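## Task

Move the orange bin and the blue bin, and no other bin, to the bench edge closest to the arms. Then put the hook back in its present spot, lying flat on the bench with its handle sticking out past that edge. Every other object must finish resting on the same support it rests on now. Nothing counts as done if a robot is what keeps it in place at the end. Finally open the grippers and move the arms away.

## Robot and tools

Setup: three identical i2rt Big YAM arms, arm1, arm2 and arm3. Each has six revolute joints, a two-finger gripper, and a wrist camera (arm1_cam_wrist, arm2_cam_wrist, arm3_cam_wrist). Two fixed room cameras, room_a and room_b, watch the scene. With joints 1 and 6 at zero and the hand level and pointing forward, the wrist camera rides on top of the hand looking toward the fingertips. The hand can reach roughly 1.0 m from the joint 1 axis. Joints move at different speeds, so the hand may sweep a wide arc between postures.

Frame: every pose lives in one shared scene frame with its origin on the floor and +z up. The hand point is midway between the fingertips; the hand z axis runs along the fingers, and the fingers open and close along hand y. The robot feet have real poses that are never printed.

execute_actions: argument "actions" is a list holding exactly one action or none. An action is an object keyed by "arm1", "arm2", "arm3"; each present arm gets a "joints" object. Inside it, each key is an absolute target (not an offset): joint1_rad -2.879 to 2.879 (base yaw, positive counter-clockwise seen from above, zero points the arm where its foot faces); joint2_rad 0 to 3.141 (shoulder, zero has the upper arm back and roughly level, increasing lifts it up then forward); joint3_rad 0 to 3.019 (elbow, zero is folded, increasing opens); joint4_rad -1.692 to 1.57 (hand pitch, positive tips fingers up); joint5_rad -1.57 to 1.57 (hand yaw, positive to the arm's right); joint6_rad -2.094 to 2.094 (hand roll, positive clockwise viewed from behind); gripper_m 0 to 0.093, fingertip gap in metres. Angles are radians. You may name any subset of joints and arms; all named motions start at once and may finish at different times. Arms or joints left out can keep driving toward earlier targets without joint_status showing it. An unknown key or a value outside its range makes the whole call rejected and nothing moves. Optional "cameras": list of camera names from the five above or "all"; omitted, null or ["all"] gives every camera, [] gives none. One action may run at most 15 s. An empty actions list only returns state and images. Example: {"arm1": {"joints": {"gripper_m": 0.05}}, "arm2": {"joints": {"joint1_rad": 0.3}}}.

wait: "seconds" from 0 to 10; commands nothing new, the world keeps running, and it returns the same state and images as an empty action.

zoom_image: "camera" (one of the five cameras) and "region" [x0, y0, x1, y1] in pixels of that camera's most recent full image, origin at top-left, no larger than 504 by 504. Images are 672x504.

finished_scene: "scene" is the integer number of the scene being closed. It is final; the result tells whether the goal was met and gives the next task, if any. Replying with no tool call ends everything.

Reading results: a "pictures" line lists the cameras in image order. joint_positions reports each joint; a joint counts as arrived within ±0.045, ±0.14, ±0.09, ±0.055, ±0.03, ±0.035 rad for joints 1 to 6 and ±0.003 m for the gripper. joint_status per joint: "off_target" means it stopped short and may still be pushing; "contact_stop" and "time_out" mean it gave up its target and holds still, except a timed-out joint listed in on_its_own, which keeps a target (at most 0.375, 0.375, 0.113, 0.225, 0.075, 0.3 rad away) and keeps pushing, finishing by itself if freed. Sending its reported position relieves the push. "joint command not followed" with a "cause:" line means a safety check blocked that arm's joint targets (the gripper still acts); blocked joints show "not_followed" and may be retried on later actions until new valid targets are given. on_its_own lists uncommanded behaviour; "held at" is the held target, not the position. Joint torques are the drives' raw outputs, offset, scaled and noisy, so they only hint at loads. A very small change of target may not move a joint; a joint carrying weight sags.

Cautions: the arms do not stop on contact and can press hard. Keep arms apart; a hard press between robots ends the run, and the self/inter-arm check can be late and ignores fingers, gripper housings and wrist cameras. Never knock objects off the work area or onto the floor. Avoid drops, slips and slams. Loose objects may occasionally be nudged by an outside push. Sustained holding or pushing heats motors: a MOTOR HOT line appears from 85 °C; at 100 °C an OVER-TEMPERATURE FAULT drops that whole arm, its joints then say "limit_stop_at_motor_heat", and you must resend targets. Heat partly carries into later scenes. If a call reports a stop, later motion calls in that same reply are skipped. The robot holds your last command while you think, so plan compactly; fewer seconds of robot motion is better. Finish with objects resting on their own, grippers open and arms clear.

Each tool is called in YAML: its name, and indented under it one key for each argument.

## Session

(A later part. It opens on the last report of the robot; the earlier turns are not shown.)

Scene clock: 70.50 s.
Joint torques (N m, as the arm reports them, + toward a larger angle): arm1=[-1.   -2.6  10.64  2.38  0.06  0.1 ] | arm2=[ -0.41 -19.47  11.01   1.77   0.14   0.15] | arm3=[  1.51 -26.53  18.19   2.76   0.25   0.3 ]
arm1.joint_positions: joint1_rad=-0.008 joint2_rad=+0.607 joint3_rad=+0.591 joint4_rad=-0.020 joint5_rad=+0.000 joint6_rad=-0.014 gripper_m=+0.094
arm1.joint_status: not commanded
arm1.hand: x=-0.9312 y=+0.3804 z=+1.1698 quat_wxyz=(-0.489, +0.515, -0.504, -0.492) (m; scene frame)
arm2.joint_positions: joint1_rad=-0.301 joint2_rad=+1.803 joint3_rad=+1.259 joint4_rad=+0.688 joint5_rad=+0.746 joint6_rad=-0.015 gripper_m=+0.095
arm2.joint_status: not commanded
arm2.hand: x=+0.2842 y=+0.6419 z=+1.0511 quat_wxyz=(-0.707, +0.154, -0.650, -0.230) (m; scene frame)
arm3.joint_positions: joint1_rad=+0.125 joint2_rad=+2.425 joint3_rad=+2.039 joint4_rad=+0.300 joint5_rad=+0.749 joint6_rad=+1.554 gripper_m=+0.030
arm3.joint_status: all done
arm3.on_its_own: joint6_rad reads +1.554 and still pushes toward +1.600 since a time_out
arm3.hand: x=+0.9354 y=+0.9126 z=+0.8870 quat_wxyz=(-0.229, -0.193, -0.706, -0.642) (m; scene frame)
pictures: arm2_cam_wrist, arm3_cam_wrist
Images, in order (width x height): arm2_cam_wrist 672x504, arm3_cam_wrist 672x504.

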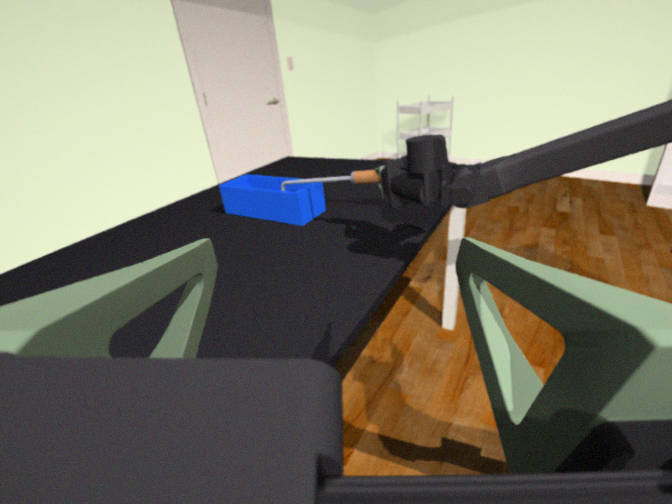

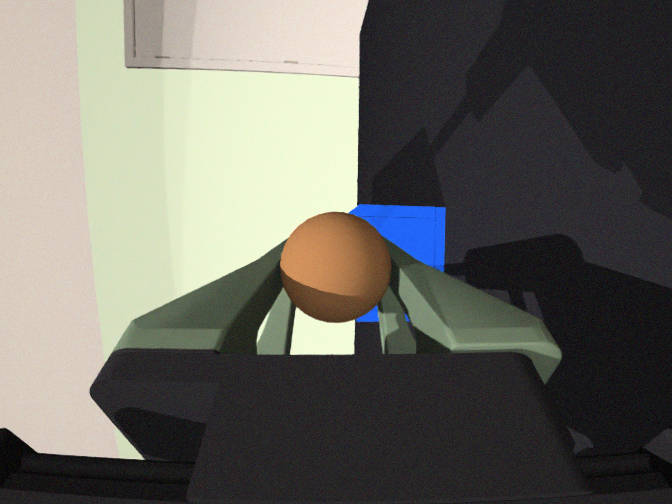

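execute_actions:
  actions:
    - {"arm3":{"joints":{"joint2_rad":2.18,"joint3_rad":1.68,"joint4_rad":0.52}}}
  cameras: ["arm2_cam_wrist"]

execute_actions:
  actions:
    - {"arm3":{"joints":{"joint1_rad":0.16,"joint5_rad":0.785,"joint2_rad":1.98,"joint3_rad":1.285,"joint4_rad":0.70}}}
  cameras: ["arm2_cam_wrist"]

execute_actions:
  actions:
    - {"arm3":{"joints":{"joint1_rad":0.20,"joint5_rad":0.825,"joint2_rad":1.80,"joint3_rad":0.95,"joint4_rad":0.84}}}
  cameras: ["arm2_cam_wrist","room_a"]

Scene clock: 78.37 s.
Joint torques (N m, as the arm reports them, + toward a larger angle): arm1=[-0.96 -2.61 10.64  2.38  0.06  0.1 ] | arm2=[ -0.57 -19.35  11.04   1.75   0.13   0.15] | arm3=[  1.35 -21.82  11.34   2.4    0.02   0.11]
arm1.joint_positions: joint1_rad=-0.008 joint2_rad=+0.607 joint3_rad=+0.591 joint4_rad=-0.020 joint5_rad=+0.000 joint6_rad=-0.014 gripper_m=+0.094
arm1.joint_status: not commanded
arm1.hand: x=-0.9312 y=+0.3804 z=+1.1698 quat_wxyz=(-0.489, +0.515, -0.504, -0.492) (m; scene frame)
arm2.joint_positions: joint1_rad=-0.301 joint2_rad=+1.803 joint3_rad=+1.259 joint4_rad=+0.688 joint5_rad=+0.746 joint6_rad=-0.015 gripper_m=+0.095
arm2.joint_status: not commanded
arm2.hand: x=+0.2842 y=+0.6419 z=+1.0511 quat_wxyz=(-0.707, +0.154, -0.650, -0.230) (m; scene frame)
arm3.joint_positions: joint1_rad=+0.125 joint2_rad=+2.192 joint3_rad=+1.672 joint4_rad=+0.495 joint5_rad=+0.751 joint6_rad=+1.577 gripper_m=+0.030
arm3.joint_status: all done
arm3.hand: x=+0.9466 y=+0.8371 z=+0.9247 quat_wxyz=(-0.213, -0.211, -0.684, -0.665) (m; scene frame)
pictures: arm2_cam_wrist
Images, in order (width x height): arm2_cam_wrist 672x504.

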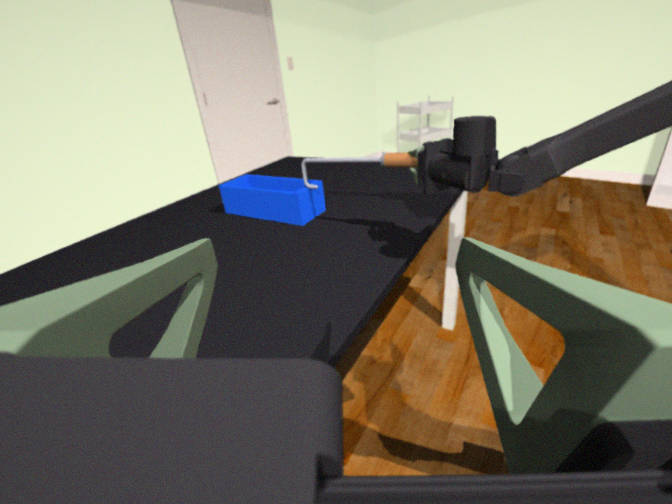

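Scene clock: 79.57 s.
Joint torques (N m, as the arm reports them, + toward a larger angle): arm1=[-0.97 -2.61 10.65  2.38  0.06  0.1 ] | arm2=[ -0.31 -19.83  10.98   1.71   0.12   0.14] | arm3=[  1.06 -19.47  10.66   3.02   0.13   0.1 ]
arm1.joint_positions: joint1_rad=-0.008 joint2_rad=+0.607 joint3_rad=+0.591 joint4_rad=-0.020 joint5_rad=+0.000 joint6_rad=-0.014 gripper_m=+0.094
arm1.joint_status: not commanded
arm1.hand: x=-0.9312 y=+0.3804 z=+1.1698 quat_wxyz=(-0.489, +0.515, -0.504, -0.492) (m; scene frame)
arm2.joint_positions: joint1_rad=-0.301 joint2_rad=+1.803 joint3_rad=+1.259 joint4_rad=+0.688 joint5_rad=+0.746 joint6_rad=-0.015 gripper_m=+0.095
arm2.joint_status: not commanded
arm2.hand: x=+0.2842 y=+0.6419 z=+1.0511 quat_wxyz=(-0.707, +0.154, -0.650, -0.230) (m; scene frame)
arm3.joint_positions: joint1_rad=+0.159 joint2_rad=+2.009 joint3_rad=+1.270 joint4_rad=+0.659 joint5_rad=+0.785 joint6_rad=+1.575 gripper_m=+0.030
arm3.joint_status: all done
arm3.hand: x=+0.9407 y=+0.7315 z=+0.8930 quat_wxyz=(-0.223, -0.201, -0.701, -0.647) (m; scene frame)
pictures: arm2_cam_wrist
Images, in order (width x height): arm2_cam_wrist 672x504.

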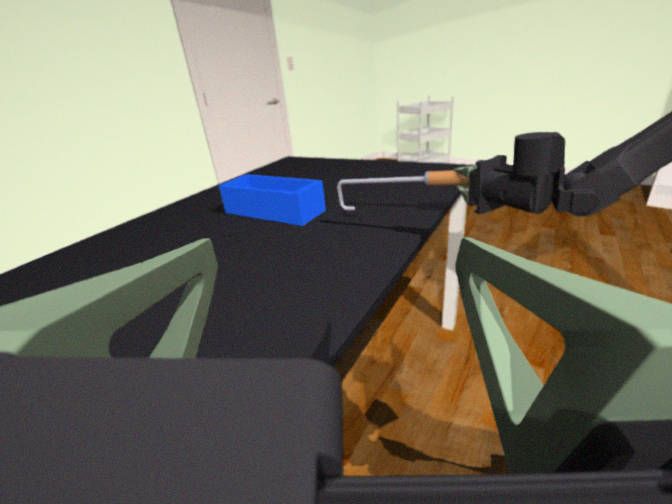

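Scene clock: 80.63 s.
Joint torques (N m, as the arm reports them, + toward a larger angle): arm1=[-0.98 -2.58 10.64  2.38  0.06  0.1 ] | arm2=[ -0.46 -20.14  11.1    1.8    0.13   0.15] | arm3=[  1.51 -15.4    9.56   2.95   0.16   0.11]
arm1.joint_positions: joint1_rad=-0.008 joint2_rad=+0.607 joint3_rad=+0.591 joint4_rad=-0.020 joint5_rad=+0.000 joint6_rad=-0.014 gripper_m=+0.094
arm1.joint_status: not commanded
arm1.hand: x=-0.9312 y=+0.3804 z=+1.1698 quat_wxyz=(-0.489, +0.515, -0.504, -0.492) (m; scene frame)
arm2.joint_positions: joint1_rad=-0.301 joint2_rad=+1.803 joint3_rad=+1.259 joint4_rad=+0.688 joint5_rad=+0.746 joint6_rad=-0.015 gripper_m=+0.095
arm2.joint_status: not commanded
arm2.hand: x=+0.2842 y=+0.6419 z=+1.0511 quat_wxyz=(-0.707, +0.154, -0.650, -0.230) (m; scene frame)
arm3.joint_positions: joint1_rad=+0.200 joint2_rad=+1.819 joint3_rad=+0.935 joint4_rad=+0.802 joint5_rad=+0.825 joint6_rad=+1.574 gripper_m=+0.030
arm3.joint_status: all done
arm3.hand: x=+0.9390 y=+0.6259 z=+0.8920 quat_wxyz=(-0.224, -0.199, -0.701, -0.647) (m; scene frame)
pictures: arm2_cam_wrist, room_a
Images, in order (width x height): arm2_cam_wrist 672x504, room_a 672x504.

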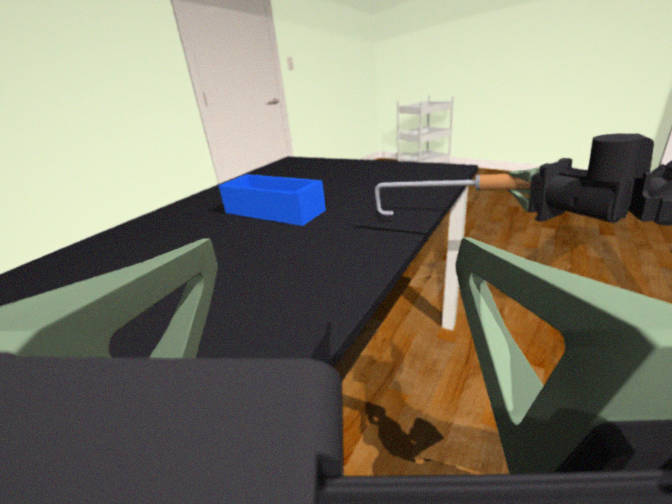

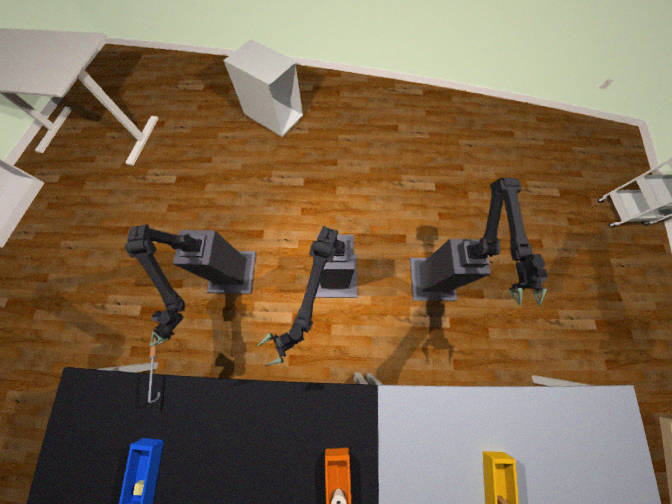

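execute_actions:
  actions:
    - {"arm3":{"joints":{"joint1_rad":0.125,"joint5_rad":0.75,"joint2_rad":2.1,"joint3_rad":2.1,"joint4_rad":0.41}}}
  cameras: []

execute_actions:
  actions:
    - {"arm3":{"joints":{"joint2_rad":2.30}}}
  cameras: []

execute_actions:
  actions:
    - {"arm3":{"joints":{"joint3_rad":1.885}}}
  cameras: ["arm2_cam_wrist"]

execute_actions:
  actions:
    - {"arm3":{"joints":{"joint2_rad":2.19,"joint3_rad":1.645,"joint4_rad":0.52}}}
  cameras: ["arm2_cam_wrist"]

Scene clock: 86.77 s.
Joint torques (N m, as the arm reports them, + toward a larger angle): arm1=[-0.96 -2.59 10.64  2.38  0.06  0.1 ] | arm2=[ -0.33 -19.51  11.04   1.68   0.14   0.16] | arm3=[  1.63 -22.    18.01   2.47  -0.07   0.12]
arm1.joint_positions: joint1_rad=-0.008 joint2_rad=+0.607 joint3_rad=+0.591 joint4_rad=-0.020 joint5_rad=+0.000 joint6_rad=-0.014 gripper_m=+0.094
arm1.joint_status: not commanded
arm1.hand: x=-0.9312 y=+0.3804 z=+1.1698 quat_wxyz=(-0.489, +0.515, -0.504, -0.492) (m; scene frame)
arm2.joint_positions: joint1_rad=-0.301 joint2_rad=+1.803 joint3_rad=+1.259 joint4_rad=+0.688 joint5_rad=+0.746 joint6_rad=-0.015 gripper_m=+0.095
arm2.joint_status: not commanded
arm2.hand: x=+0.2842 y=+0.6419 z=+1.0511 quat_wxyz=(-0.707, +0.154, -0.650, -0.230) (m; scene frame)
arm3.joint_positions: joint1_rad=+0.121 joint2_rad=+2.114 joint3_rad=+2.037 joint4_rad=+0.380 joint5_rad=+0.751 joint6_rad=+1.574 gripper_m=+0.030
arm3.joint_status: all done
arm3.hand: x=+0.9486 y=+0.8571 z=+1.1702 quat_wxyz=(-0.163, -0.259, -0.572, -0.761) (m; scene frame)
pictures: none
No camera images: the call's "cameras" was empty. Leave "cameras" out to get every camera's image.

Scene clock: 88.17 s.
Joint torques (N m, as the arm reports them, + toward a larger angle): arm1=[-0.97 -2.59 10.64  2.39  0.06  0.1 ] | arm2=[ -0.6  -19.55  10.99   1.72   0.1    0.14] | arm3=[  0.96 -26.98  16.82   2.92   0.01   0.17]
arm1.joint_positions: joint1_rad=-0.008 joint2_rad=+0.607 joint3_rad=+0.591 joint4_rad=-0.020 joint5_rad=+0.000 joint6_rad=-0.014 gripper_m=+0.094
arm1.joint_status: not commanded
arm1.hand: x=-0.9312 y=+0.3804 z=+1.1698 quat_wxyz=(-0.489, +0.515, -0.504, -0.492) (m; scene frame)
arm2.joint_positions: joint1_rad=-0.301 joint2_rad=+1.803 joint3_rad=+1.259 joint4_rad=+0.688 joint5_rad=+0.746 joint6_rad=-0.015 gripper_m=+0.095
arm2.joint_status: not commanded
arm2.hand: x=+0.2842 y=+0.6419 z=+1.0511 quat_wxyz=(-0.707, +0.154, -0.650, -0.230) (m; scene frame)
arm3.joint_positions: joint1_rad=+0.121 joint2_rad=+2.357 joint3_rad=+2.045 joint4_rad=+0.369 joint5_rad=+0.751 joint6_rad=+1.569 gripper_m=+0.030
arm3.joint_status: all done
arm3.hand: x=+0.9405 y=+0.9088 z=+0.9643 quat_wxyz=(-0.205, -0.223, -0.658, -0.689) (m; scene frame)
pictures: none
No camera images: the call's "cameras" was empty. Leave "cameras" out to get every camera's image.

Scene clock: 89.10 s.
Joint torques (N m, as the arm reports them, + toward a larger angle): arm1=[-0.98 -2.58 10.64  2.38  0.06  0.1 ] | arm2=[ -0.26 -19.61  10.96   1.71   0.13   0.13] | arm3=[  1.97 -24.2    9.45   1.79   0.12  -0.25]
arm1.joint_positions: joint1_rad=-0.008 joint2_rad=+0.607 joint3_rad=+0.591 joint4_rad=-0.020 joint5_rad=+0.000 joint6_rad=-0.014 gripper_m=+0.094
arm1.joint_status: not commanded
arm1.hand: x=-0.9312 y=+0.3804 z=+1.1698 quat_wxyz=(-0.489, +0.515, -0.504, -0.492) (m; scene frame)
arm2.joint_positions: joint1_rad=-0.301 joint2_rad=+1.803 joint3_rad=+1.259 joint4_rad=+0.688 joint5_rad=+0.746 joint6_rad=-0.015 gripper_m=+0.095
arm2.joint_status: not commanded
arm2.hand: x=+0.2842 y=+0.6419 z=+1.0511 quat_wxyz=(-0.707, +0.154, -0.650, -0.230) (m; scene frame)
arm3.joint_positions: joint1_rad=+0.121 joint2_rad=+2.326 joint3_rad=+1.898 joint4_rad=+0.405 joint5_rad=+0.750 joint6_rad=+1.609 gripper_m=+0.030
arm3.joint_status: all done
arm3.hand: x=+0.9432 y=+0.8861 z=+0.9164 quat_wxyz=(-0.203, -0.224, -0.680, -0.668) (m; scene frame)
pictures: arm2_cam_wrist
Images, in order (width x height): arm2_cam_wrist 672x504.

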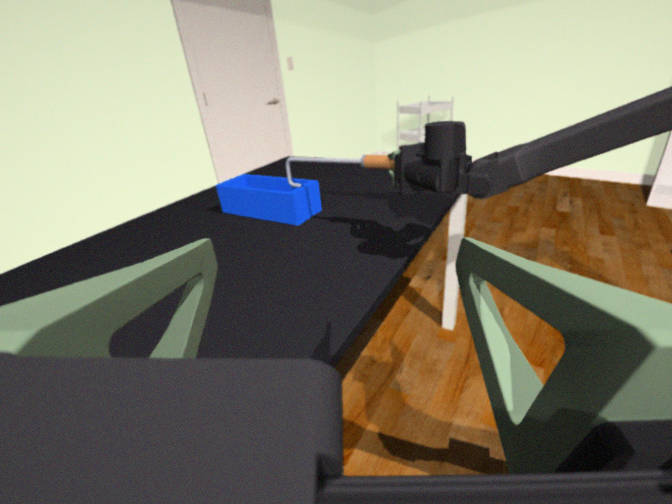

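Scene clock: 90.20 s.
Joint torques (N m, as the arm reports them, + toward a larger angle): arm1=[-0.97 -2.58 10.64  2.38  0.06  0.1 ] | arm2=[ -0.25 -19.69  11.09   1.71   0.12   0.15] | arm3=[  2.32 -21.8   11.66   2.55   0.19   0.06]
arm1.joint_positions: joint1_rad=-0.008 joint2_rad=+0.607 joint3_rad=+0.591 joint4_rad=-0.020 joint5_rad=+0.000 joint6_rad=-0.014 gripper_m=+0.094
arm1.joint_status: not commanded
arm1.hand: x=-0.9312 y=+0.3804 z=+1.1698 quat_wxyz=(-0.489, +0.515, -0.504, -0.492) (m; scene frame)
arm2.joint_positions: joint1_rad=-0.301 joint2_rad=+1.803 joint3_rad=+1.259 joint4_rad=+0.688 joint5_rad=+0.746 joint6_rad=-0.015 gripper_m=+0.095
arm2.joint_status: not commanded
arm2.hand: x=+0.2842 y=+0.6419 z=+1.0511 quat_wxyz=(-0.707, +0.154, -0.650, -0.230) (m; scene frame)
arm3.joint_positions: joint1_rad=+0.121 joint2_rad=+2.211 joint3_rad=+1.629 joint4_rad=+0.494 joint5_rad=+0.750 joint6_rad=+1.579 gripper_m=+0.030
arm3.joint_status: all done
arm3.hand: x=+0.9508 y=+0.8291 z=+0.8869 quat_wxyz=(-0.222, -0.203, -0.703, -0.644) (m; scene frame)
pictures: arm2_cam_wrist
Images, in order (width x height): arm2_cam_wrist 672x504.

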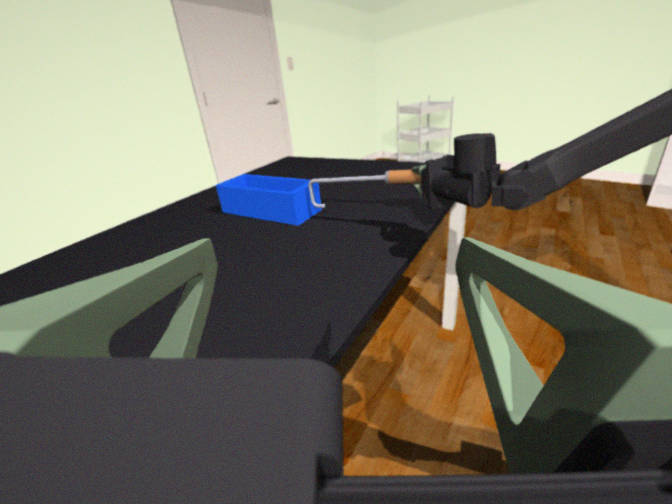

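execute_actions:
  actions:
    - {"arm3":{"joints":{"joint2_rad":2.05}}}
  cameras: []

execute_actions:
  actions:
    - {"arm3":{"joints":{"joint3_rad":2.23,"joint2_rad":2.2}}}
  cameras: []

execute_actions:
  actions:
    - {"arm3":{"joints":{"joint2_rad":2.44}}}
  cameras: ["arm3_cam_wrist"]

execute_actions:
  actions:
    - {"arm3":{"joints":{"joint4_rad":0.27}}}
  cameras: ["arm2_cam_wrist"]

Scene clock: 95.23 s.
Joint torques (N m, as the arm reports them, + toward a larger angle): arm1=[-0.98 -2.6  10.64  2.37  0.06  0.1 ] | arm2=[ -0.5  -19.51  10.99   1.77   0.12   0.14] | arm3=[  1.83 -20.98  13.11   2.71   0.05   0.11]
arm1.joint_positions: joint1_rad=-0.008 joint2_rad=+0.607 joint3_rad=+0.591 joint4_rad=-0.020 joint5_rad=+0.000 joint6_rad=-0.014 gripper_m=+0.094
arm1.joint_status: not commanded
arm1.hand: x=-0.9312 y=+0.3804 z=+1.1698 quat_wxyz=(-0.489, +0.515, -0.504, -0.492) (m; scene frame)
arm2.joint_positions: joint1_rad=-0.301 joint2_rad=+1.803 joint3_rad=+1.259 joint4_rad=+0.688 joint5_rad=+0.746 joint6_rad=-0.015 gripper_m=+0.095
arm2.joint_status: not commanded
arm2.hand: x=+0.2842 y=+0.6419 z=+1.0511 quat_wxyz=(-0.707, +0.154, -0.650, -0.230) (m; scene frame)
arm3.joint_positions: joint1_rad=+0.121 joint2_rad=+2.072 joint3_rad=+1.624 joint4_rad=+0.490 joint5_rad=+0.750 joint6_rad=+1.574 gripper_m=+0.030
arm3.joint_status: all done
arm3.hand: x=+0.9531 y=+0.8165 z=+0.9933 quat_wxyz=(-0.205, -0.221, -0.663, -0.685) (m; scene frame)
pictures: none
No camera images: the call's "cameras" was empty. Leave "cameras" out to get every camera's image.

Scene clock: 96.73 s.
Joint torques (N m, as the arm reports them, + toward a larger angle): arm1=[-0.96 -2.57 10.65  2.37  0.06  0.1 ] | arm2=[ -0.47 -19.78  11.01   1.75   0.13   0.14] | arm3=[  1.74 -22.75  17.82   2.27  -0.22   0.18]
arm1.joint_positions: joint1_rad=-0.008 joint2_rad=+0.607 joint3_rad=+0.591 joint4_rad=-0.020 joint5_rad=+0.000 joint6_rad=-0.014 gripper_m=+0.094
arm1.joint_status: not commanded
arm1.hand: x=-0.9312 y=+0.3804 z=+1.1698 quat_wxyz=(-0.489, +0.515, -0.504, -0.492) (m; scene frame)
arm2.joint_positions: joint1_rad=-0.301 joint2_rad=+1.803 joint3_rad=+1.259 joint4_rad=+0.688 joint5_rad=+0.746 joint6_rad=-0.015 gripper_m=+0.095
arm2.joint_status: not commanded
arm2.hand: x=+0.2842 y=+0.6419 z=+1.0511 quat_wxyz=(-0.707, +0.154, -0.650, -0.230) (m; scene frame)
arm3.joint_positions: joint1_rad=+0.121 joint2_rad=+2.216 joint3_rad=+2.166 joint4_rad=+0.491 joint5_rad=+0.753 joint6_rad=+1.570 gripper_m=+0.030
arm3.joint_status: all done
arm3.hand: x=+0.9463 y=+0.8755 z=+1.1789 quat_wxyz=(-0.143, -0.277, -0.521, -0.795) (m; scene frame)
pictures: none
No camera images: the call's "cameras" was empty. Leave "cameras" out to get every camera's image.

Scene clock: 98.23 s.
Joint torques (N m, as the arm reports them, + toward a larger angle): arm1=[-1.01 -2.6  10.64  2.38  0.06  0.1 ] | arm2=[ -0.3  -19.6   11.1    1.76   0.13   0.15] | arm3=[  1.61 -27.41  16.47   3.09  -0.06   0.21]
arm1.joint_positions: joint1_rad=-0.008 joint2_rad=+0.607 joint3_rad=+0.591 joint4_rad=-0.020 joint5_rad=+0.000 joint6_rad=-0.014 gripper_m=+0.094
arm1.joint_status: not commanded
arm1.hand: x=-0.9312 y=+0.3804 z=+1.1698 quat_wxyz=(-0.489, +0.515, -0.504, -0.492) (m; scene frame)
arm2.joint_positions: joint1_rad=-0.301 joint2_rad=+1.803 joint3_rad=+1.259 joint4_rad=+0.688 joint5_rad=+0.746 joint6_rad=-0.015 gripper_m=+0.095
arm2.joint_status: not commanded
arm2.hand: x=+0.2842 y=+0.6419 z=+1.0511 quat_wxyz=(-0.707, +0.154, -0.650, -0.230) (m; scene frame)
arm3.joint_positions: joint1_rad=+0.121 joint2_rad=+2.494 joint3_rad=+2.181 joint4_rad=+0.477 joint5_rad=+0.753 joint6_rad=+1.566 gripper_m=+0.030
arm3.joint_status: all done
arm3.hand: x=+0.9372 y=+0.9329 z=+0.9396 quat_wxyz=(-0.189, -0.238, -0.622, -0.721) (m; scene frame)
pictures: arm3_cam_wrist
Images, in order (width x height): arm3_cam_wrist 672x504.

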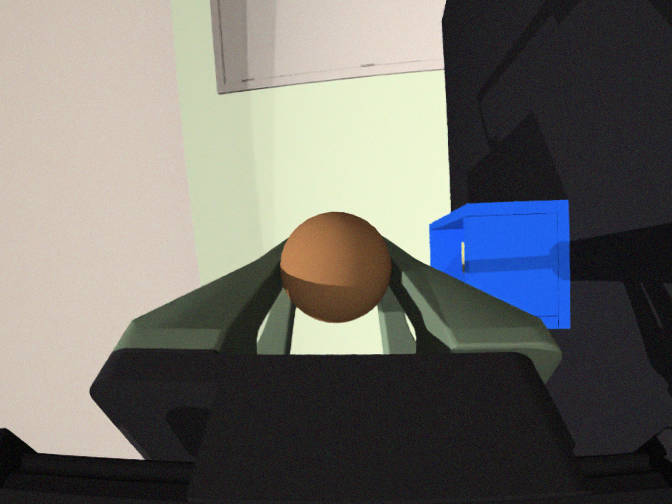

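Scene clock: 99.17 s.
Joint torques (N m, as the arm reports them, + toward a larger angle): arm1=[-0.99 -2.6  10.64  2.38  0.06  0.1 ] | arm2=[ -0.36 -19.73  10.94   1.79   0.14   0.14] | arm3=[  1.23 -28.46  16.35   2.3    0.06   0.22]
arm1.joint_positions: joint1_rad=-0.008 joint2_rad=+0.607 joint3_rad=+0.591 joint4_rad=-0.020 joint5_rad=+0.000 joint6_rad=-0.014 gripper_m=+0.094
arm1.joint_status: not commanded
arm1.hand: x=-0.9312 y=+0.3804 z=+1.1698 quat_wxyz=(-0.489, +0.515, -0.504, -0.492) (m; scene frame)
arm2.joint_positions: joint1_rad=-0.301 joint2_rad=+1.803 joint3_rad=+1.259 joint4_rad=+0.688 joint5_rad=+0.746 joint6_rad=-0.015 gripper_m=+0.095
arm2.joint_status: not commanded
arm2.hand: x=+0.2842 y=+0.6419 z=+1.0511 quat_wxyz=(-0.707, +0.154, -0.650, -0.230) (m; scene frame)
arm3.joint_positions: joint1_rad=+0.121 joint2_rad=+2.492 joint3_rad=+2.181 joint4_rad=+0.249 joint5_rad=+0.753 joint6_rad=+1.566 gripper_m=+0.030
arm3.joint_status: all done
arm3.hand: x=+0.9367 y=+0.9347 z=+0.8961 quat_wxyz=(-0.224, -0.204, -0.696, -0.651) (m; scene frame)
pictures: arm2_cam_wrist
Images, in order (width x height): arm2_cam_wrist 672x504.

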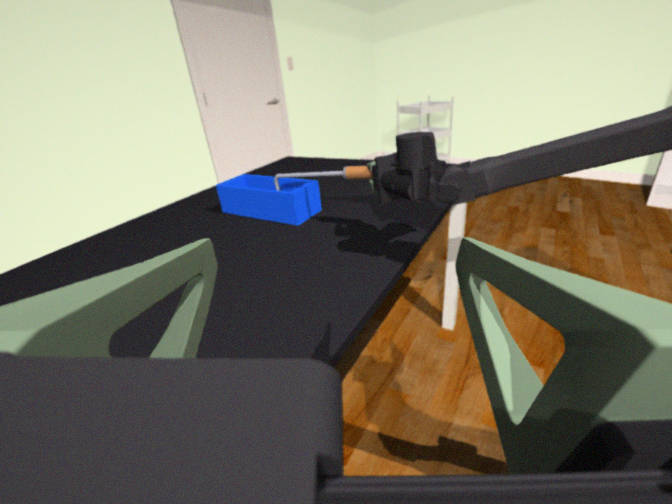

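execute_actions:
  actions:
    - {"arm3":{"joints":{"joint2_rad":2.39,"joint3_rad":2.05,"joint4_rad":0.31}}}
  cameras: []

execute_actions:
  actions:
    - {"arm3":{"joints":{"joint2_rad":2.335,"joint3_rad":1.945,"joint4_rad":0.36}}}
  cameras: []

execute_actions:
  actions:
    - {"arm3":{"joints":{"joint2_rad":2.28,"joint3_rad":1.84,"joint4_rad":0.41}}}
  cameras: ["arm2_cam_wrist"]

execute_actions:
  actions:
    - {"arm3":{"joints":{"joint2_rad":2.225,"joint3_rad":1.73,"joint4_rad":0.46}}}
  cameras: ["arm2_cam_wrist"]

Scene clock: 105.77 s.
Joint torques (N m, as the arm reports them, + toward a larger angle): arm1=[-0.97 -2.59 10.65  2.38  0.06  0.1 ] | arm2=[ -0.29 -19.48  11.07   1.77   0.12   0.15] | arm3=[  1.03 -26.91  11.42   2.82   0.19   0.06]
arm1.joint_positions: joint1_rad=-0.008 joint2_rad=+0.607 joint3_rad=+0.591 joint4_rad=-0.020 joint5_rad=+0.000 joint6_rad=-0.014 gripper_m=+0.094
arm1.joint_status: not commanded
arm1.hand: x=-0.9312 y=+0.3804 z=+1.1698 quat_wxyz=(-0.489, +0.515, -0.504, -0.492) (m; scene frame)
arm2.joint_positions: joint1_rad=-0.301 joint2_rad=+1.803 joint3_rad=+1.259 joint4_rad=+0.688 joint5_rad=+0.746 joint6_rad=-0.015 gripper_m=+0.095
arm2.joint_status: not commanded
arm2.hand: x=+0.2842 y=+0.6419 z=+1.0511 quat_wxyz=(-0.707, +0.154, -0.650, -0.230) (m; scene frame)
arm3.joint_positions: joint1_rad=+0.121 joint2_rad=+2.436 joint3_rad=+2.047 joint4_rad=+0.277 joint5_rad=+0.749 joint6_rad=+1.577 gripper_m=+0.030
arm3.joint_status: all done
arm3.hand: x=+0.9390 y=+0.9137 z=+0.8775 quat_wxyz=(-0.227, -0.199, -0.711, -0.636) (m; scene frame)
pictures: none
No camera images: the call's "cameras" was empty. Leave "cameras" out to get every camera's image.

Scene clock: 106.53 s.
Joint torques (N m, as the arm reports them, + toward a larger angle): arm1=[-0.98 -2.57 10.64  2.39  0.06  0.1 ] | arm2=[ -0.1  -19.86  11.03   1.78   0.13   0.15] | arm3=[  1.32 -26.    10.84   3.03   0.21   0.1 ]
arm1.joint_positions: joint1_rad=-0.008 joint2_rad=+0.607 joint3_rad=+0.591 joint4_rad=-0.020 joint5_rad=+0.000 joint6_rad=-0.014 gripper_m=+0.094
arm1.joint_status: not commanded
arm1.hand: x=-0.9312 y=+0.3804 z=+1.1698 quat_wxyz=(-0.489, +0.515, -0.504, -0.492) (m; scene frame)
arm2.joint_positions: joint1_rad=-0.301 joint2_rad=+1.803 joint3_rad=+1.259 joint4_rad=+0.688 joint5_rad=+0.746 joint6_rad=-0.015 gripper_m=+0.095
arm2.joint_status: not commanded
arm2.hand: x=+0.2842 y=+0.6419 z=+1.0511 quat_wxyz=(-0.707, +0.154, -0.650, -0.230) (m; scene frame)
arm3.joint_positions: joint1_rad=+0.121 joint2_rad=+2.384 joint3_rad=+1.946 joint4_rad=+0.326 joint5_rad=+0.748 joint6_rad=+1.577 gripper_m=+0.030
arm3.joint_status: all done
arm3.hand: x=+0.9414 y=+0.8959 z=+0.8774 quat_wxyz=(-0.226, -0.198, -0.711, -0.636) (m; scene frame)
pictures: none
No camera images: the call's "cameras" was empty. Leave "cameras" out to get every camera's image.

Scene clock: 107.30 s.
Joint torques (N m, as the arm reports them, + toward a larger angle): arm1=[-0.97 -2.58 10.64  2.38  0.06  0.1 ] | arm2=[ -0.42 -19.34  11.01   1.75   0.13   0.14] | arm3=[  1.57 -25.17  10.65   2.93   0.25   0.08]
arm1.joint_positions: joint1_rad=-0.008 joint2_rad=+0.607 joint3_rad=+0.591 joint4_rad=-0.020 joint5_rad=+0.000 joint6_rad=-0.014 gripper_m=+0.094
arm1.joint_status: not commanded
arm1.hand: x=-0.9312 y=+0.3804 z=+1.1698 quat_wxyz=(-0.489, +0.515, -0.504, -0.492) (m; scene frame)
arm2.joint_positions: joint1_rad=-0.301 joint2_rad=+1.803 joint3_rad=+1.259 joint4_rad=+0.688 joint5_rad=+0.746 joint6_rad=-0.015 gripper_m=+0.095
arm2.joint_status: not commanded
arm2.hand: x=+0.2842 y=+0.6419 z=+1.0511 quat_wxyz=(-0.707, +0.154, -0.650, -0.230) (m; scene frame)
arm3.joint_positions: joint1_rad=+0.121 joint2_rad=+2.328 joint3_rad=+1.840 joint4_rad=+0.374 joint5_rad=+0.747 joint6_rad=+1.577 gripper_m=+0.030
arm3.joint_status: all done
arm3.hand: x=+0.9441 y=+0.8754 z=+0.8779 quat_wxyz=(-0.226, -0.198, -0.711, -0.635) (m; scene frame)
pictures: arm2_cam_wrist
Images, in order (width x height): arm2_cam_wrist 672x504.

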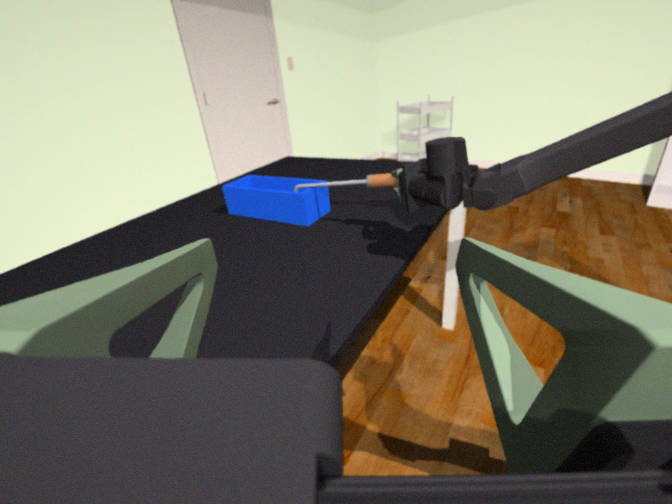

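Scene clock: 108.07 s.
Joint torques (N m, as the arm reports them, + toward a larger angle): arm1=[-0.99 -2.61 10.64  2.38  0.06  0.09] | arm2=[ -0.46 -19.51  10.98   1.7    0.13   0.16] | arm3=[  1.48 -24.62  10.3    2.66   0.27   0.1 ]
arm1.joint_positions: joint1_rad=-0.008 joint2_rad=+0.607 joint3_rad=+0.591 joint4_rad=-0.020 joint5_rad=+0.000 joint6_rad=-0.014 gripper_m=+0.094
arm1.joint_status: not commanded
arm1.hand: x=-0.9312 y=+0.3804 z=+1.1698 quat_wxyz=(-0.489, +0.515, -0.504, -0.492) (m; scene frame)
arm2.joint_positions: joint1_rad=-0.301 joint2_rad=+1.803 joint3_rad=+1.259 joint4_rad=+0.688 joint5_rad=+0.746 joint6_rad=-0.015 gripper_m=+0.095
arm2.joint_status: not commanded
arm2.hand: x=+0.2842 y=+0.6419 z=+1.0511 quat_wxyz=(-0.707, +0.154, -0.650, -0.230) (m; scene frame)
arm3.joint_positions: joint1_rad=+0.121 joint2_rad=+2.271 joint3_rad=+1.730 joint4_rad=+0.425 joint5_rad=+0.747 joint6_rad=+1.577 gripper_m=+0.030
arm3.joint_status: all done
arm3.hand: x=+0.9473 y=+0.8522 z=+0.8775 quat_wxyz=(-0.226, -0.197, -0.712, -0.635) (m; scene frame)
pictures: arm2_cam_wrist
Images, in order (width x height): arm2_cam_wrist 672x504.

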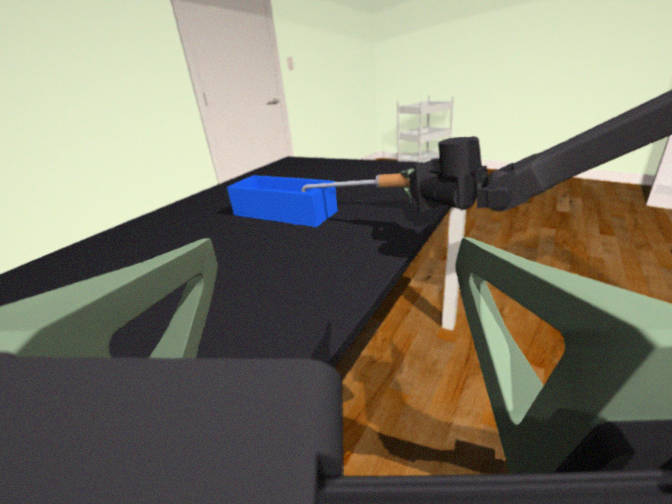

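Works; continue with slightly larger steps.

execute_actions:
  actions:
    - {"arm3":{"joints":{"joint1_rad":0.14,"joint5_rad":0.76,"joint2_rad":2.145,"joint3_rad":1.575,"joint4_rad":0.535}}}
  cameras: []

execute_actions:
  actions:
    - {"arm3":{"joints":{"joint1_rad":0.155,"joint5_rad":0.775,"joint2_rad":2.065,"joint3_rad":1.42,"joint4_rad":0.605}}}
  cameras: []

execute_actions:
  actions:
    - {"arm3":{"joints":{"joint1_rad":0.17,"joint5_rad":0.79,"joint2_rad":1.985,"joint3_rad":1.265,"joint4_rad":0.675}}}
  cameras: ["arm2_cam_wrist"]

execute_actions:
  actions:
    - {"arm3":{"joints":{"joint1_rad":0.185,"joint5_rad":0.805,"joint2_rad":1.90,"joint3_rad":1.10,"joint4_rad":0.75}}}
  cameras: []

execute_actions:
  actions:
    - {"arm3":{"joints":{"joint1_rad":0.20,"joint5_rad":0.82,"joint2_rad":1.81,"joint3_rad":0.935,"joint4_rad":0.82}}}
  cameras: ["arm2_cam_wrist","room_a"]

Scene clock: 114.40 s.
Joint torques (N m, as the arm reports them, + toward a larger angle): arm1=[-0.96 -2.62 10.64  2.38  0.06  0.1 ] | arm2=[ -0.2  -19.77  10.96   1.79   0.11   0.14] | arm3=[  1.46 -23.72   9.98   2.98   0.32   0.08]
arm1.joint_positions: joint1_rad=-0.008 joint2_rad=+0.607 joint3_rad=+0.591 joint4_rad=-0.020 joint5_rad=+0.000 joint6_rad=-0.014 gripper_m=+0.094
arm1.joint_status: not commanded
arm1.hand: x=-0.9312 y=+0.3804 z=+1.1698 quat_wxyz=(-0.489, +0.515, -0.504, -0.492) (m; scene frame)
arm2.joint_positions: joint1_rad=-0.301 joint2_rad=+1.803 joint3_rad=+1.259 joint4_rad=+0.688 joint5_rad=+0.746 joint6_rad=-0.015 gripper_m=+0.095
arm2.joint_status: not commanded
arm2.hand: x=+0.2842 y=+0.6419 z=+1.0511 quat_wxyz=(-0.707, +0.154, -0.650, -0.230) (m; scene frame)
arm3.joint_positions: joint1_rad=+0.131 joint2_rad=+2.189 joint3_rad=+1.575 joint4_rad=+0.498 joint5_rad=+0.757 joint6_rad=+1.577 gripper_m=+0.030
arm3.joint_status: all done
arm3.hand: x=+0.9452 y=+0.8152 z=+0.8775 quat_wxyz=(-0.227, -0.197, -0.712, -0.635) (m; scene frame)
pictures: none
No camera images: the call's "cameras" was empty. Leave "cameras" out to get every camera's image.

Scene clock: 115.20 s.
Joint torques (N m, as the arm reports them, + toward a larger angle): arm1=[-0.96 -2.58 10.64  2.37  0.06  0.1 ] | arm2=[ -0.33 -19.41  11.02   1.78   0.12   0.15] | arm3=[  1.82 -21.73   9.46   2.96   0.27   0.1 ]
arm1.joint_positions: joint1_rad=-0.008 joint2_rad=+0.607 joint3_rad=+0.591 joint4_rad=-0.020 joint5_rad=+0.000 joint6_rad=-0.014 gripper_m=+0.094
arm1.joint_status: not commanded
arm1.hand: x=-0.9312 y=+0.3804 z=+1.1698 quat_wxyz=(-0.489, +0.515, -0.504, -0.492) (m; scene frame)
arm2.joint_positions: joint1_rad=-0.301 joint2_rad=+1.803 joint3_rad=+1.259 joint4_rad=+0.688 joint5_rad=+0.746 joint6_rad=-0.015 gripper_m=+0.095
arm2.joint_status: not commanded
arm2.hand: x=+0.2842 y=+0.6419 z=+1.0511 quat_wxyz=(-0.707, +0.154, -0.650, -0.230) (m; scene frame)
arm3.joint_positions: joint1_rad=+0.147 joint2_rad=+2.106 joint3_rad=+1.420 joint4_rad=+0.569 joint5_rad=+0.772 joint6_rad=+1.577 gripper_m=+0.030
arm3.joint_status: all done
arm3.hand: x=+0.9408 y=+0.7741 z=+0.8773 quat_wxyz=(-0.227, -0.196, -0.712, -0.635) (m; scene frame)
pictures: none
No camera images: the call's "cameras" was empty. Leave "cameras" out to get every camera's image.

Scene clock: 116.00 s.
Joint torques (N m, as the arm reports them, + toward a larger angle): arm1=[-0.99 -2.61 10.64  2.38  0.06  0.1 ] | arm2=[ -0.61 -19.75  10.98   1.77   0.14   0.15] | arm3=[  1.9  -20.63   8.89   2.94   0.27   0.13]
arm1.joint_positions: joint1_rad=-0.008 joint2_rad=+0.607 joint3_rad=+0.591 joint4_rad=-0.020 joint5_rad=+0.000 joint6_rad=-0.014 gripper_m=+0.094
arm1.joint_status: not commanded
arm1.hand: x=-0.9312 y=+0.3804 z=+1.1698 quat_wxyz=(-0.489, +0.515, -0.504, -0.492) (m; scene frame)
arm2.joint_positions: joint1_rad=-0.301 joint2_rad=+1.803 joint3_rad=+1.259 joint4_rad=+0.688 joint5_rad=+0.746 joint6_rad=-0.015 gripper_m=+0.095
arm2.joint_status: not commanded
arm2.hand: x=+0.2842 y=+0.6419 z=+1.0511 quat_wxyz=(-0.707, +0.154, -0.650, -0.230) (m; scene frame)
arm3.joint_positions: joint1_rad=+0.162 joint2_rad=+2.023 joint3_rad=+1.265 joint4_rad=+0.640 joint5_rad=+0.787 joint6_rad=+1.577 gripper_m=+0.030
arm3.joint_status: all done
arm3.hand: x=+0.9391 y=+0.7299 z=+0.8771 quat_wxyz=(-0.228, -0.195, -0.712, -0.635) (m; scene frame)
pictures: arm2_cam_wrist
Images, in order (width x height): arm2_cam_wrist 672x504.

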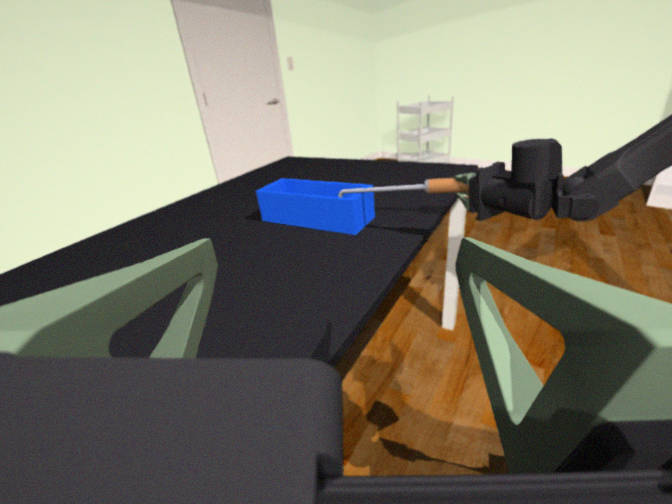

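Scene clock: 116.80 s.
Joint torques (N m, as the arm reports them, + toward a larger angle): arm1=[-0.98 -2.58 10.64  2.39  0.06  0.1 ] | arm2=[ -0.06 -19.64  10.95   1.74   0.13   0.13] | arm3=[  1.15 -18.91   8.33   2.78   0.31   0.1 ]
arm1.joint_positions: joint1_rad=-0.008 joint2_rad=+0.607 joint3_rad=+0.591 joint4_rad=-0.020 joint5_rad=+0.000 joint6_rad=-0.014 gripper_m=+0.094
arm1.joint_status: not commanded
arm1.hand: x=-0.9312 y=+0.3804 z=+1.1698 quat_wxyz=(-0.489, +0.515, -0.504, -0.492) (m; scene frame)
arm2.joint_positions: joint1_rad=-0.301 joint2_rad=+1.803 joint3_rad=+1.259 joint4_rad=+0.688 joint5_rad=+0.746 joint6_rad=-0.015 gripper_m=+0.095
arm2.joint_status: not commanded
arm2.hand: x=+0.2842 y=+0.6419 z=+1.0511 quat_wxyz=(-0.707, +0.154, -0.650, -0.230) (m; scene frame)
arm3.joint_positions: joint1_rad=+0.177 joint2_rad=+1.934 joint3_rad=+1.100 joint4_rad=+0.716 joint5_rad=+0.801 joint6_rad=+1.577 gripper_m=+0.030
arm3.joint_status: all done
arm3.hand: x=+0.9392 y=+0.6801 z=+0.8764 quat_wxyz=(-0.228, -0.194, -0.712, -0.635) (m; scene frame)
pictures: none
No camera images: the call's "cameras" was empty. Leave "cameras" out to get every camera's image.

Scene clock: 117.60 s.
Joint torques (N m, as the arm reports them, + toward a larger angle): arm1=[-0.98 -2.58 10.64  2.38  0.06  0.09] | arm2=[ -0.38 -19.87  10.97   1.72   0.13   0.14] | arm3=[  1.83 -16.14   7.83   2.93   0.26   0.1 ]
arm1.joint_positions: joint1_rad=-0.008 joint2_rad=+0.607 joint3_rad=+0.591 joint4_rad=-0.020 joint5_rad=+0.000 joint6_rad=-0.014 gripper_m=+0.094
arm1.joint_status: not commanded
arm1.hand: x=-0.9312 y=+0.3804 z=+1.1698 quat_wxyz=(-0.489, +0.515, -0.504, -0.492) (m; scene frame)
arm2.joint_positions: joint1_rad=-0.301 joint2_rad=+1.803 joint3_rad=+1.259 joint4_rad=+0.688 joint5_rad=+0.746 joint6_rad=-0.015 gripper_m=+0.095
arm2.joint_status: not commanded
arm2.hand: x=+0.2842 y=+0.6419 z=+1.0511 quat_wxyz=(-0.707, +0.154, -0.650, -0.230) (m; scene frame)
arm3.joint_positions: joint1_rad=+0.192 joint2_rad=+1.840 joint3_rad=+0.935 joint4_rad=+0.786 joint5_rad=+0.817 joint6_rad=+1.577 gripper_m=+0.030
arm3.joint_status: all done
arm3.hand: x=+0.9422 y=+0.6270 z=+0.8763 quat_wxyz=(-0.229, -0.194, -0.712, -0.635) (m; scene frame)
pictures: arm2_cam_wrist, room_a
Images, in order (width x height): arm2_cam_wrist 672x504, room_a 672x504.

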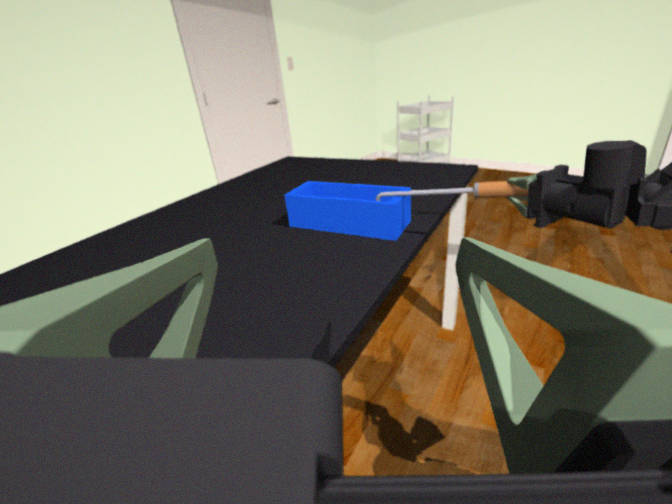

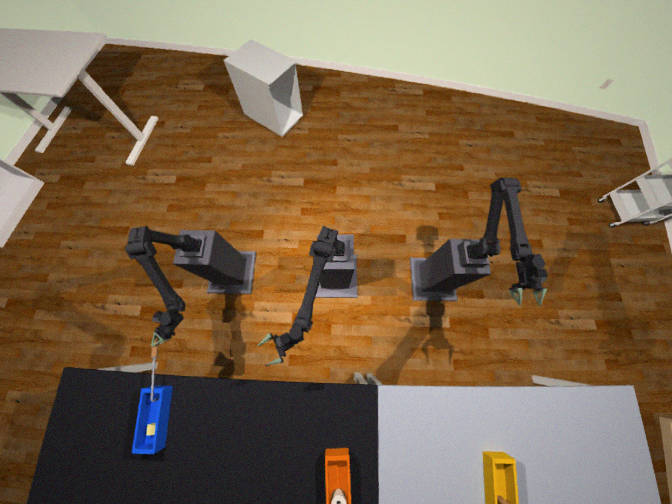

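execute_actions:
  actions:
    - {"arm3":{"joints":{"joint1_rad":0.22,"joint5_rad":0.84,"joint2_rad":1.715,"joint3_rad":0.77,"joint4_rad":0.885}}}
  cameras: []

execute_actions:
  actions:
    - {"arm3":{"joints":{"joint3_rad":1.15}}}
  cameras: ["arm2_cam_wrist","room_a"]

Scene clock: 121.00 s.
Joint torques (N m, as the arm reports them, + toward a larger angle): arm1=[-1.   -2.59 10.64  2.38  0.06  0.1 ] | arm2=[ -0.37 -19.71  10.97   1.67   0.13   0.14] | arm3=[  1.26 -14.62   7.42   2.62   0.27   0.09]
arm1.joint_positions: joint1_rad=-0.008 joint2_rad=+0.607 joint3_rad=+0.591 joint4_rad=-0.020 joint5_rad=+0.000 joint6_rad=-0.014 gripper_m=+0.094
arm1.joint_status: not commanded
arm1.hand: x=-0.9312 y=+0.3804 z=+1.1698 quat_wxyz=(-0.489, +0.515, -0.504, -0.492) (m; scene frame)
arm2.joint_positions: joint1_rad=-0.301 joint2_rad=+1.803 joint3_rad=+1.259 joint4_rad=+0.688 joint5_rad=+0.746 joint6_rad=-0.015 gripper_m=+0.095
arm2.joint_status: not commanded
arm2.hand: x=+0.2842 y=+0.6419 z=+1.0511 quat_wxyz=(-0.707, +0.154, -0.650, -0.230) (m; scene frame)
arm3.joint_positions: joint1_rad=+0.214 joint2_rad=+1.741 joint3_rad=+0.769 joint4_rad=+0.852 joint5_rad=+0.837 joint6_rad=+1.577 gripper_m=+0.030
arm3.joint_status: all done
arm3.hand: x=+0.9444 y=+0.5705 z=+0.8761 quat_wxyz=(-0.230, -0.192, -0.712, -0.635) (m; scene frame)
pictures: none
No camera images: the call's "cameras" was empty. Leave "cameras" out to get every camera's image.

Scene clock: 122.37 s.
Joint torques (N m, as the arm reports them, + toward a larger angle): arm1=[-0.96 -2.59 10.64  2.38  0.06  0.1 ] | arm2=[ -0.33 -19.58  11.04   1.72   0.13   0.14] | arm3=[  1.44 -16.43  14.49   2.63  -0.04   0.12]
arm1.joint_positions: joint1_rad=-0.008 joint2_rad=+0.607 joint3_rad=+0.591 joint4_rad=-0.020 joint5_rad=+0.000 joint6_rad=-0.014 gripper_m=+0.094
arm1.joint_status: not commanded
arm1.hand: x=-0.9312 y=+0.3804 z=+1.1698 quat_wxyz=(-0.489, +0.515, -0.504, -0.492) (m; scene frame)
arm2.joint_positions: joint1_rad=-0.301 joint2_rad=+1.803 joint3_rad=+1.259 joint4_rad=+0.688 joint5_rad=+0.746 joint6_rad=-0.015 gripper_m=+0.095
arm2.joint_status: not commanded
arm2.hand: x=+0.2842 y=+0.6419 z=+1.0511 quat_wxyz=(-0.707, +0.154, -0.650, -0.230) (m; scene frame)
arm3.joint_positions: joint1_rad=+0.214 joint2_rad=+1.736 joint3_rad=+1.101 joint4_rad=+0.855 joint5_rad=+0.841 joint6_rad=+1.570 gripper_m=+0.030
arm3.joint_status: all done
arm3.hand: x=+0.9258 y=+0.6559 z=+1.0295 quat_wxyz=(-0.171, -0.252, -0.606, -0.735) (m; scene frame)
pictures: arm2_cam_wrist, room_a
Images, in order (width x height): arm2_cam_wrist 672x504, room_a 672x504.

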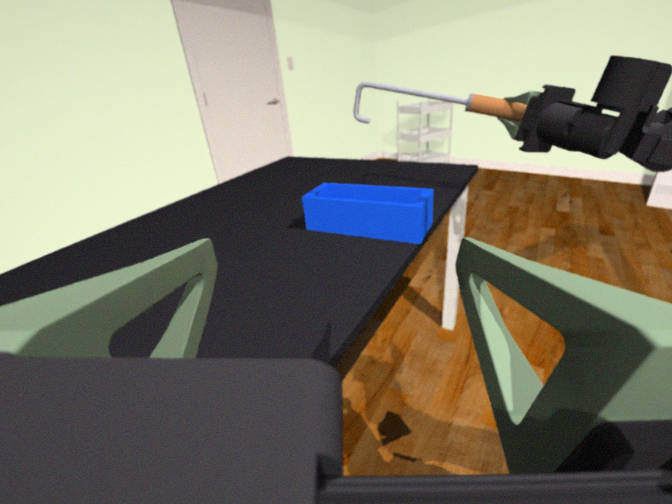

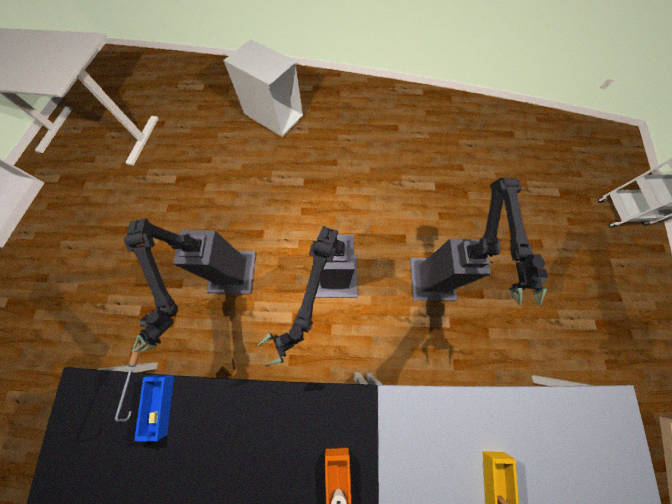

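execute_actions:
  actions:
    - {"arm2":{"joints":{"joint1_rad":0.1,"joint5_rad":1.2}},"arm3":{"joints":{"joint1_rad":0.68,"joint5_rad":0.70,"joint2_rad":1.9,"joint3_rad":1.99,"joint4_rad":0.3}}}
  cameras: []

execute_actions:
  actions:
    - {"arm3":{"joints":{"joint2_rad":2.2,"joint4_rad":0.35,"joint6_rad":0}}}
  cameras: ["arm2_cam_wrist"]

execute_actions:
  actions:
    - {"arm3":{"joints":{"joint2_rad":2.36,"joint4_rad":0.5}}}
  cameras: ["arm2_cam_wrist","arm3_cam_wrist"]

Scene clock: 131.13 s.
Joint torques (N m, as the arm reports them, + toward a larger angle): arm1=[-0.98 -2.59 10.64  2.37  0.06  0.1 ] | arm2=[ -0.18 -19.5   10.83   1.49   0.1    0.15] | arm3=[  1.48 -19.12  18.06   2.16  -0.18   0.21]
arm1.joint_positions: joint1_rad=-0.008 joint2_rad=+0.607 joint3_rad=+0.591 joint4_rad=-0.020 joint5_rad=+0.000 joint6_rad=-0.014 gripper_m=+0.094
arm1.joint_status: not commanded
arm1.hand: x=-0.9312 y=+0.3804 z=+1.1698 quat_wxyz=(-0.489, +0.515, -0.504, -0.492) (m; scene frame)
arm2.joint_positions: joint1_rad=+0.097 joint2_rad=+1.803 joint3_rad=+1.259 joint4_rad=+0.688 joint5_rad=+1.196 joint6_rad=-0.014 gripper_m=+0.095
arm2.joint_status: all done
arm2.hand: x=+0.0619 y=+0.6518 z=+1.0417 quat_wxyz=(-0.692, +0.129, -0.676, -0.220) (m; scene frame)
arm3.joint_positions: joint1_rad=+0.674 joint2_rad=+1.912 joint3_rad=+1.926 joint4_rad=+0.279 joint5_rad=+0.705 joint6_rad=+1.566 gripper_m=+0.030
arm3.joint_status: all done
arm3.hand: x=+0.5309 y=+0.6830 z=+1.2528 quat_wxyz=(+0.060, -0.072, -0.623, -0.777) (m; scene frame)
pictures: none
No camera images: the call's "cameras" was empty. Leave "cameras" out to get every camera's image.

Scene clock: 133.27 s.
Joint torques (N m, as the arm reports them, + toward a larger angle): arm1=[-0.97 -2.6  10.64  2.38  0.06  0.1 ] | arm2=[ -0.16 -19.21  10.87   1.49   0.11   0.14] | arm3=[  1.85 -24.97  16.31   3.17   0.11  -0.25]
arm1.joint_positions: joint1_rad=-0.008 joint2_rad=+0.607 joint3_rad=+0.591 joint4_rad=-0.020 joint5_rad=+0.000 joint6_rad=-0.014 gripper_m=+0.094
arm1.joint_status: not commanded
arm1.hand: x=-0.9312 y=+0.3804 z=+1.1698 quat_wxyz=(-0.489, +0.515, -0.504, -0.492) (m; scene frame)
arm2.joint_positions: joint1_rad=+0.097 joint2_rad=+1.803 joint3_rad=+1.259 joint4_rad=+0.688 joint5_rad=+1.196 joint6_rad=-0.014 gripper_m=+0.095
arm2.joint_status: not commanded
arm2.hand: x=+0.0619 y=+0.6518 z=+1.0417 quat_wxyz=(-0.692, +0.129, -0.676, -0.220) (m; scene frame)
arm3.joint_positions: joint1_rad=+0.675 joint2_rad=+2.243 joint3_rad=+1.943 joint4_rad=+0.312 joint5_rad=+0.700 joint6_rad=+0.018 gripper_m=+0.030
arm3.joint_status: all done
arm3.hand: x=+0.4710 y=+0.7504 z=+0.9977 quat_wxyz=(-0.495, +0.489, -0.509, -0.506) (m; scene frame)
pictures: arm2_cam_wrist
Images, in order (width x height): arm2_cam_wrist 672x504.

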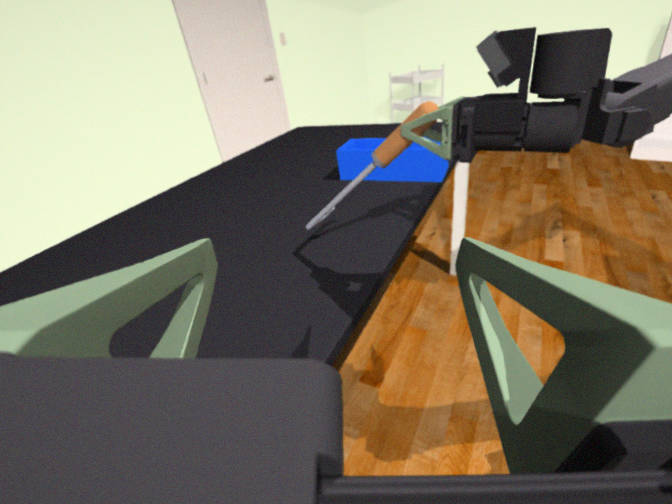

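Scene clock: 134.33 s.
Joint torques (N m, as the arm reports them, + toward a larger angle): arm1=[-0.99 -2.6  10.64  2.38  0.06  0.1 ] | arm2=[ -0.5  -19.57  10.88   1.52   0.08   0.13] | arm3=[  1.51 -23.58  15.66   2.31   0.12  -0.06]
arm1.joint_positions: joint1_rad=-0.008 joint2_rad=+0.607 joint3_rad=+0.591 joint4_rad=-0.020 joint5_rad=+0.000 joint6_rad=-0.014 gripper_m=+0.094
arm1.joint_status: not commanded
arm1.hand: x=-0.9312 y=+0.3804 z=+1.1698 quat_wxyz=(-0.489, +0.515, -0.504, -0.492) (m; scene frame)
arm2.joint_positions: joint1_rad=+0.097 joint2_rad=+1.803 joint3_rad=+1.259 joint4_rad=+0.688 joint5_rad=+1.196 joint6_rad=-0.014 gripper_m=+0.095
arm2.joint_status: not commanded
arm2.hand: x=+0.0619 y=+0.6518 z=+1.0417 quat_wxyz=(-0.692, +0.129, -0.676, -0.220) (m; scene frame)
arm3.joint_positions: joint1_rad=+0.675 joint2_rad=+2.371 joint3_rad=+1.943 joint4_rad=+0.482 joint5_rad=+0.699 joint6_rad=+0.002 gripper_m=+0.030
arm3.joint_status: all done
arm3.hand: x=+0.4621 y=+0.7592 z=+0.9216 quat_wxyz=(-0.500, +0.479, -0.503, -0.517) (m; scene frame)
pictures: arm2_cam_wrist, arm3_cam_wrist
Images, in order (width x height): arm2_cam_wrist 672x504, arm3_cam_wrist 672x504.

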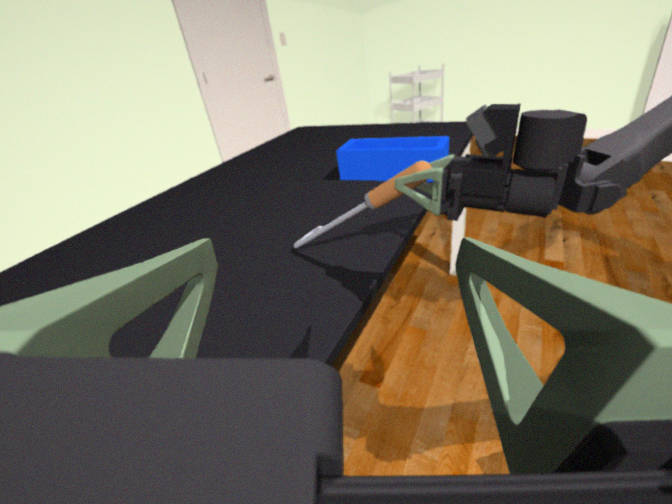

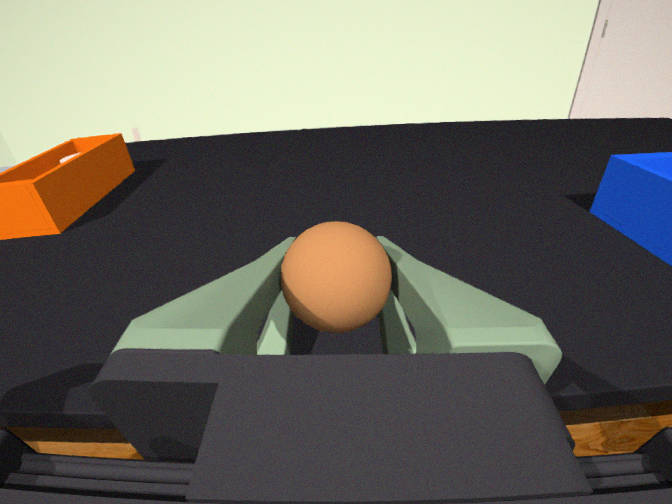

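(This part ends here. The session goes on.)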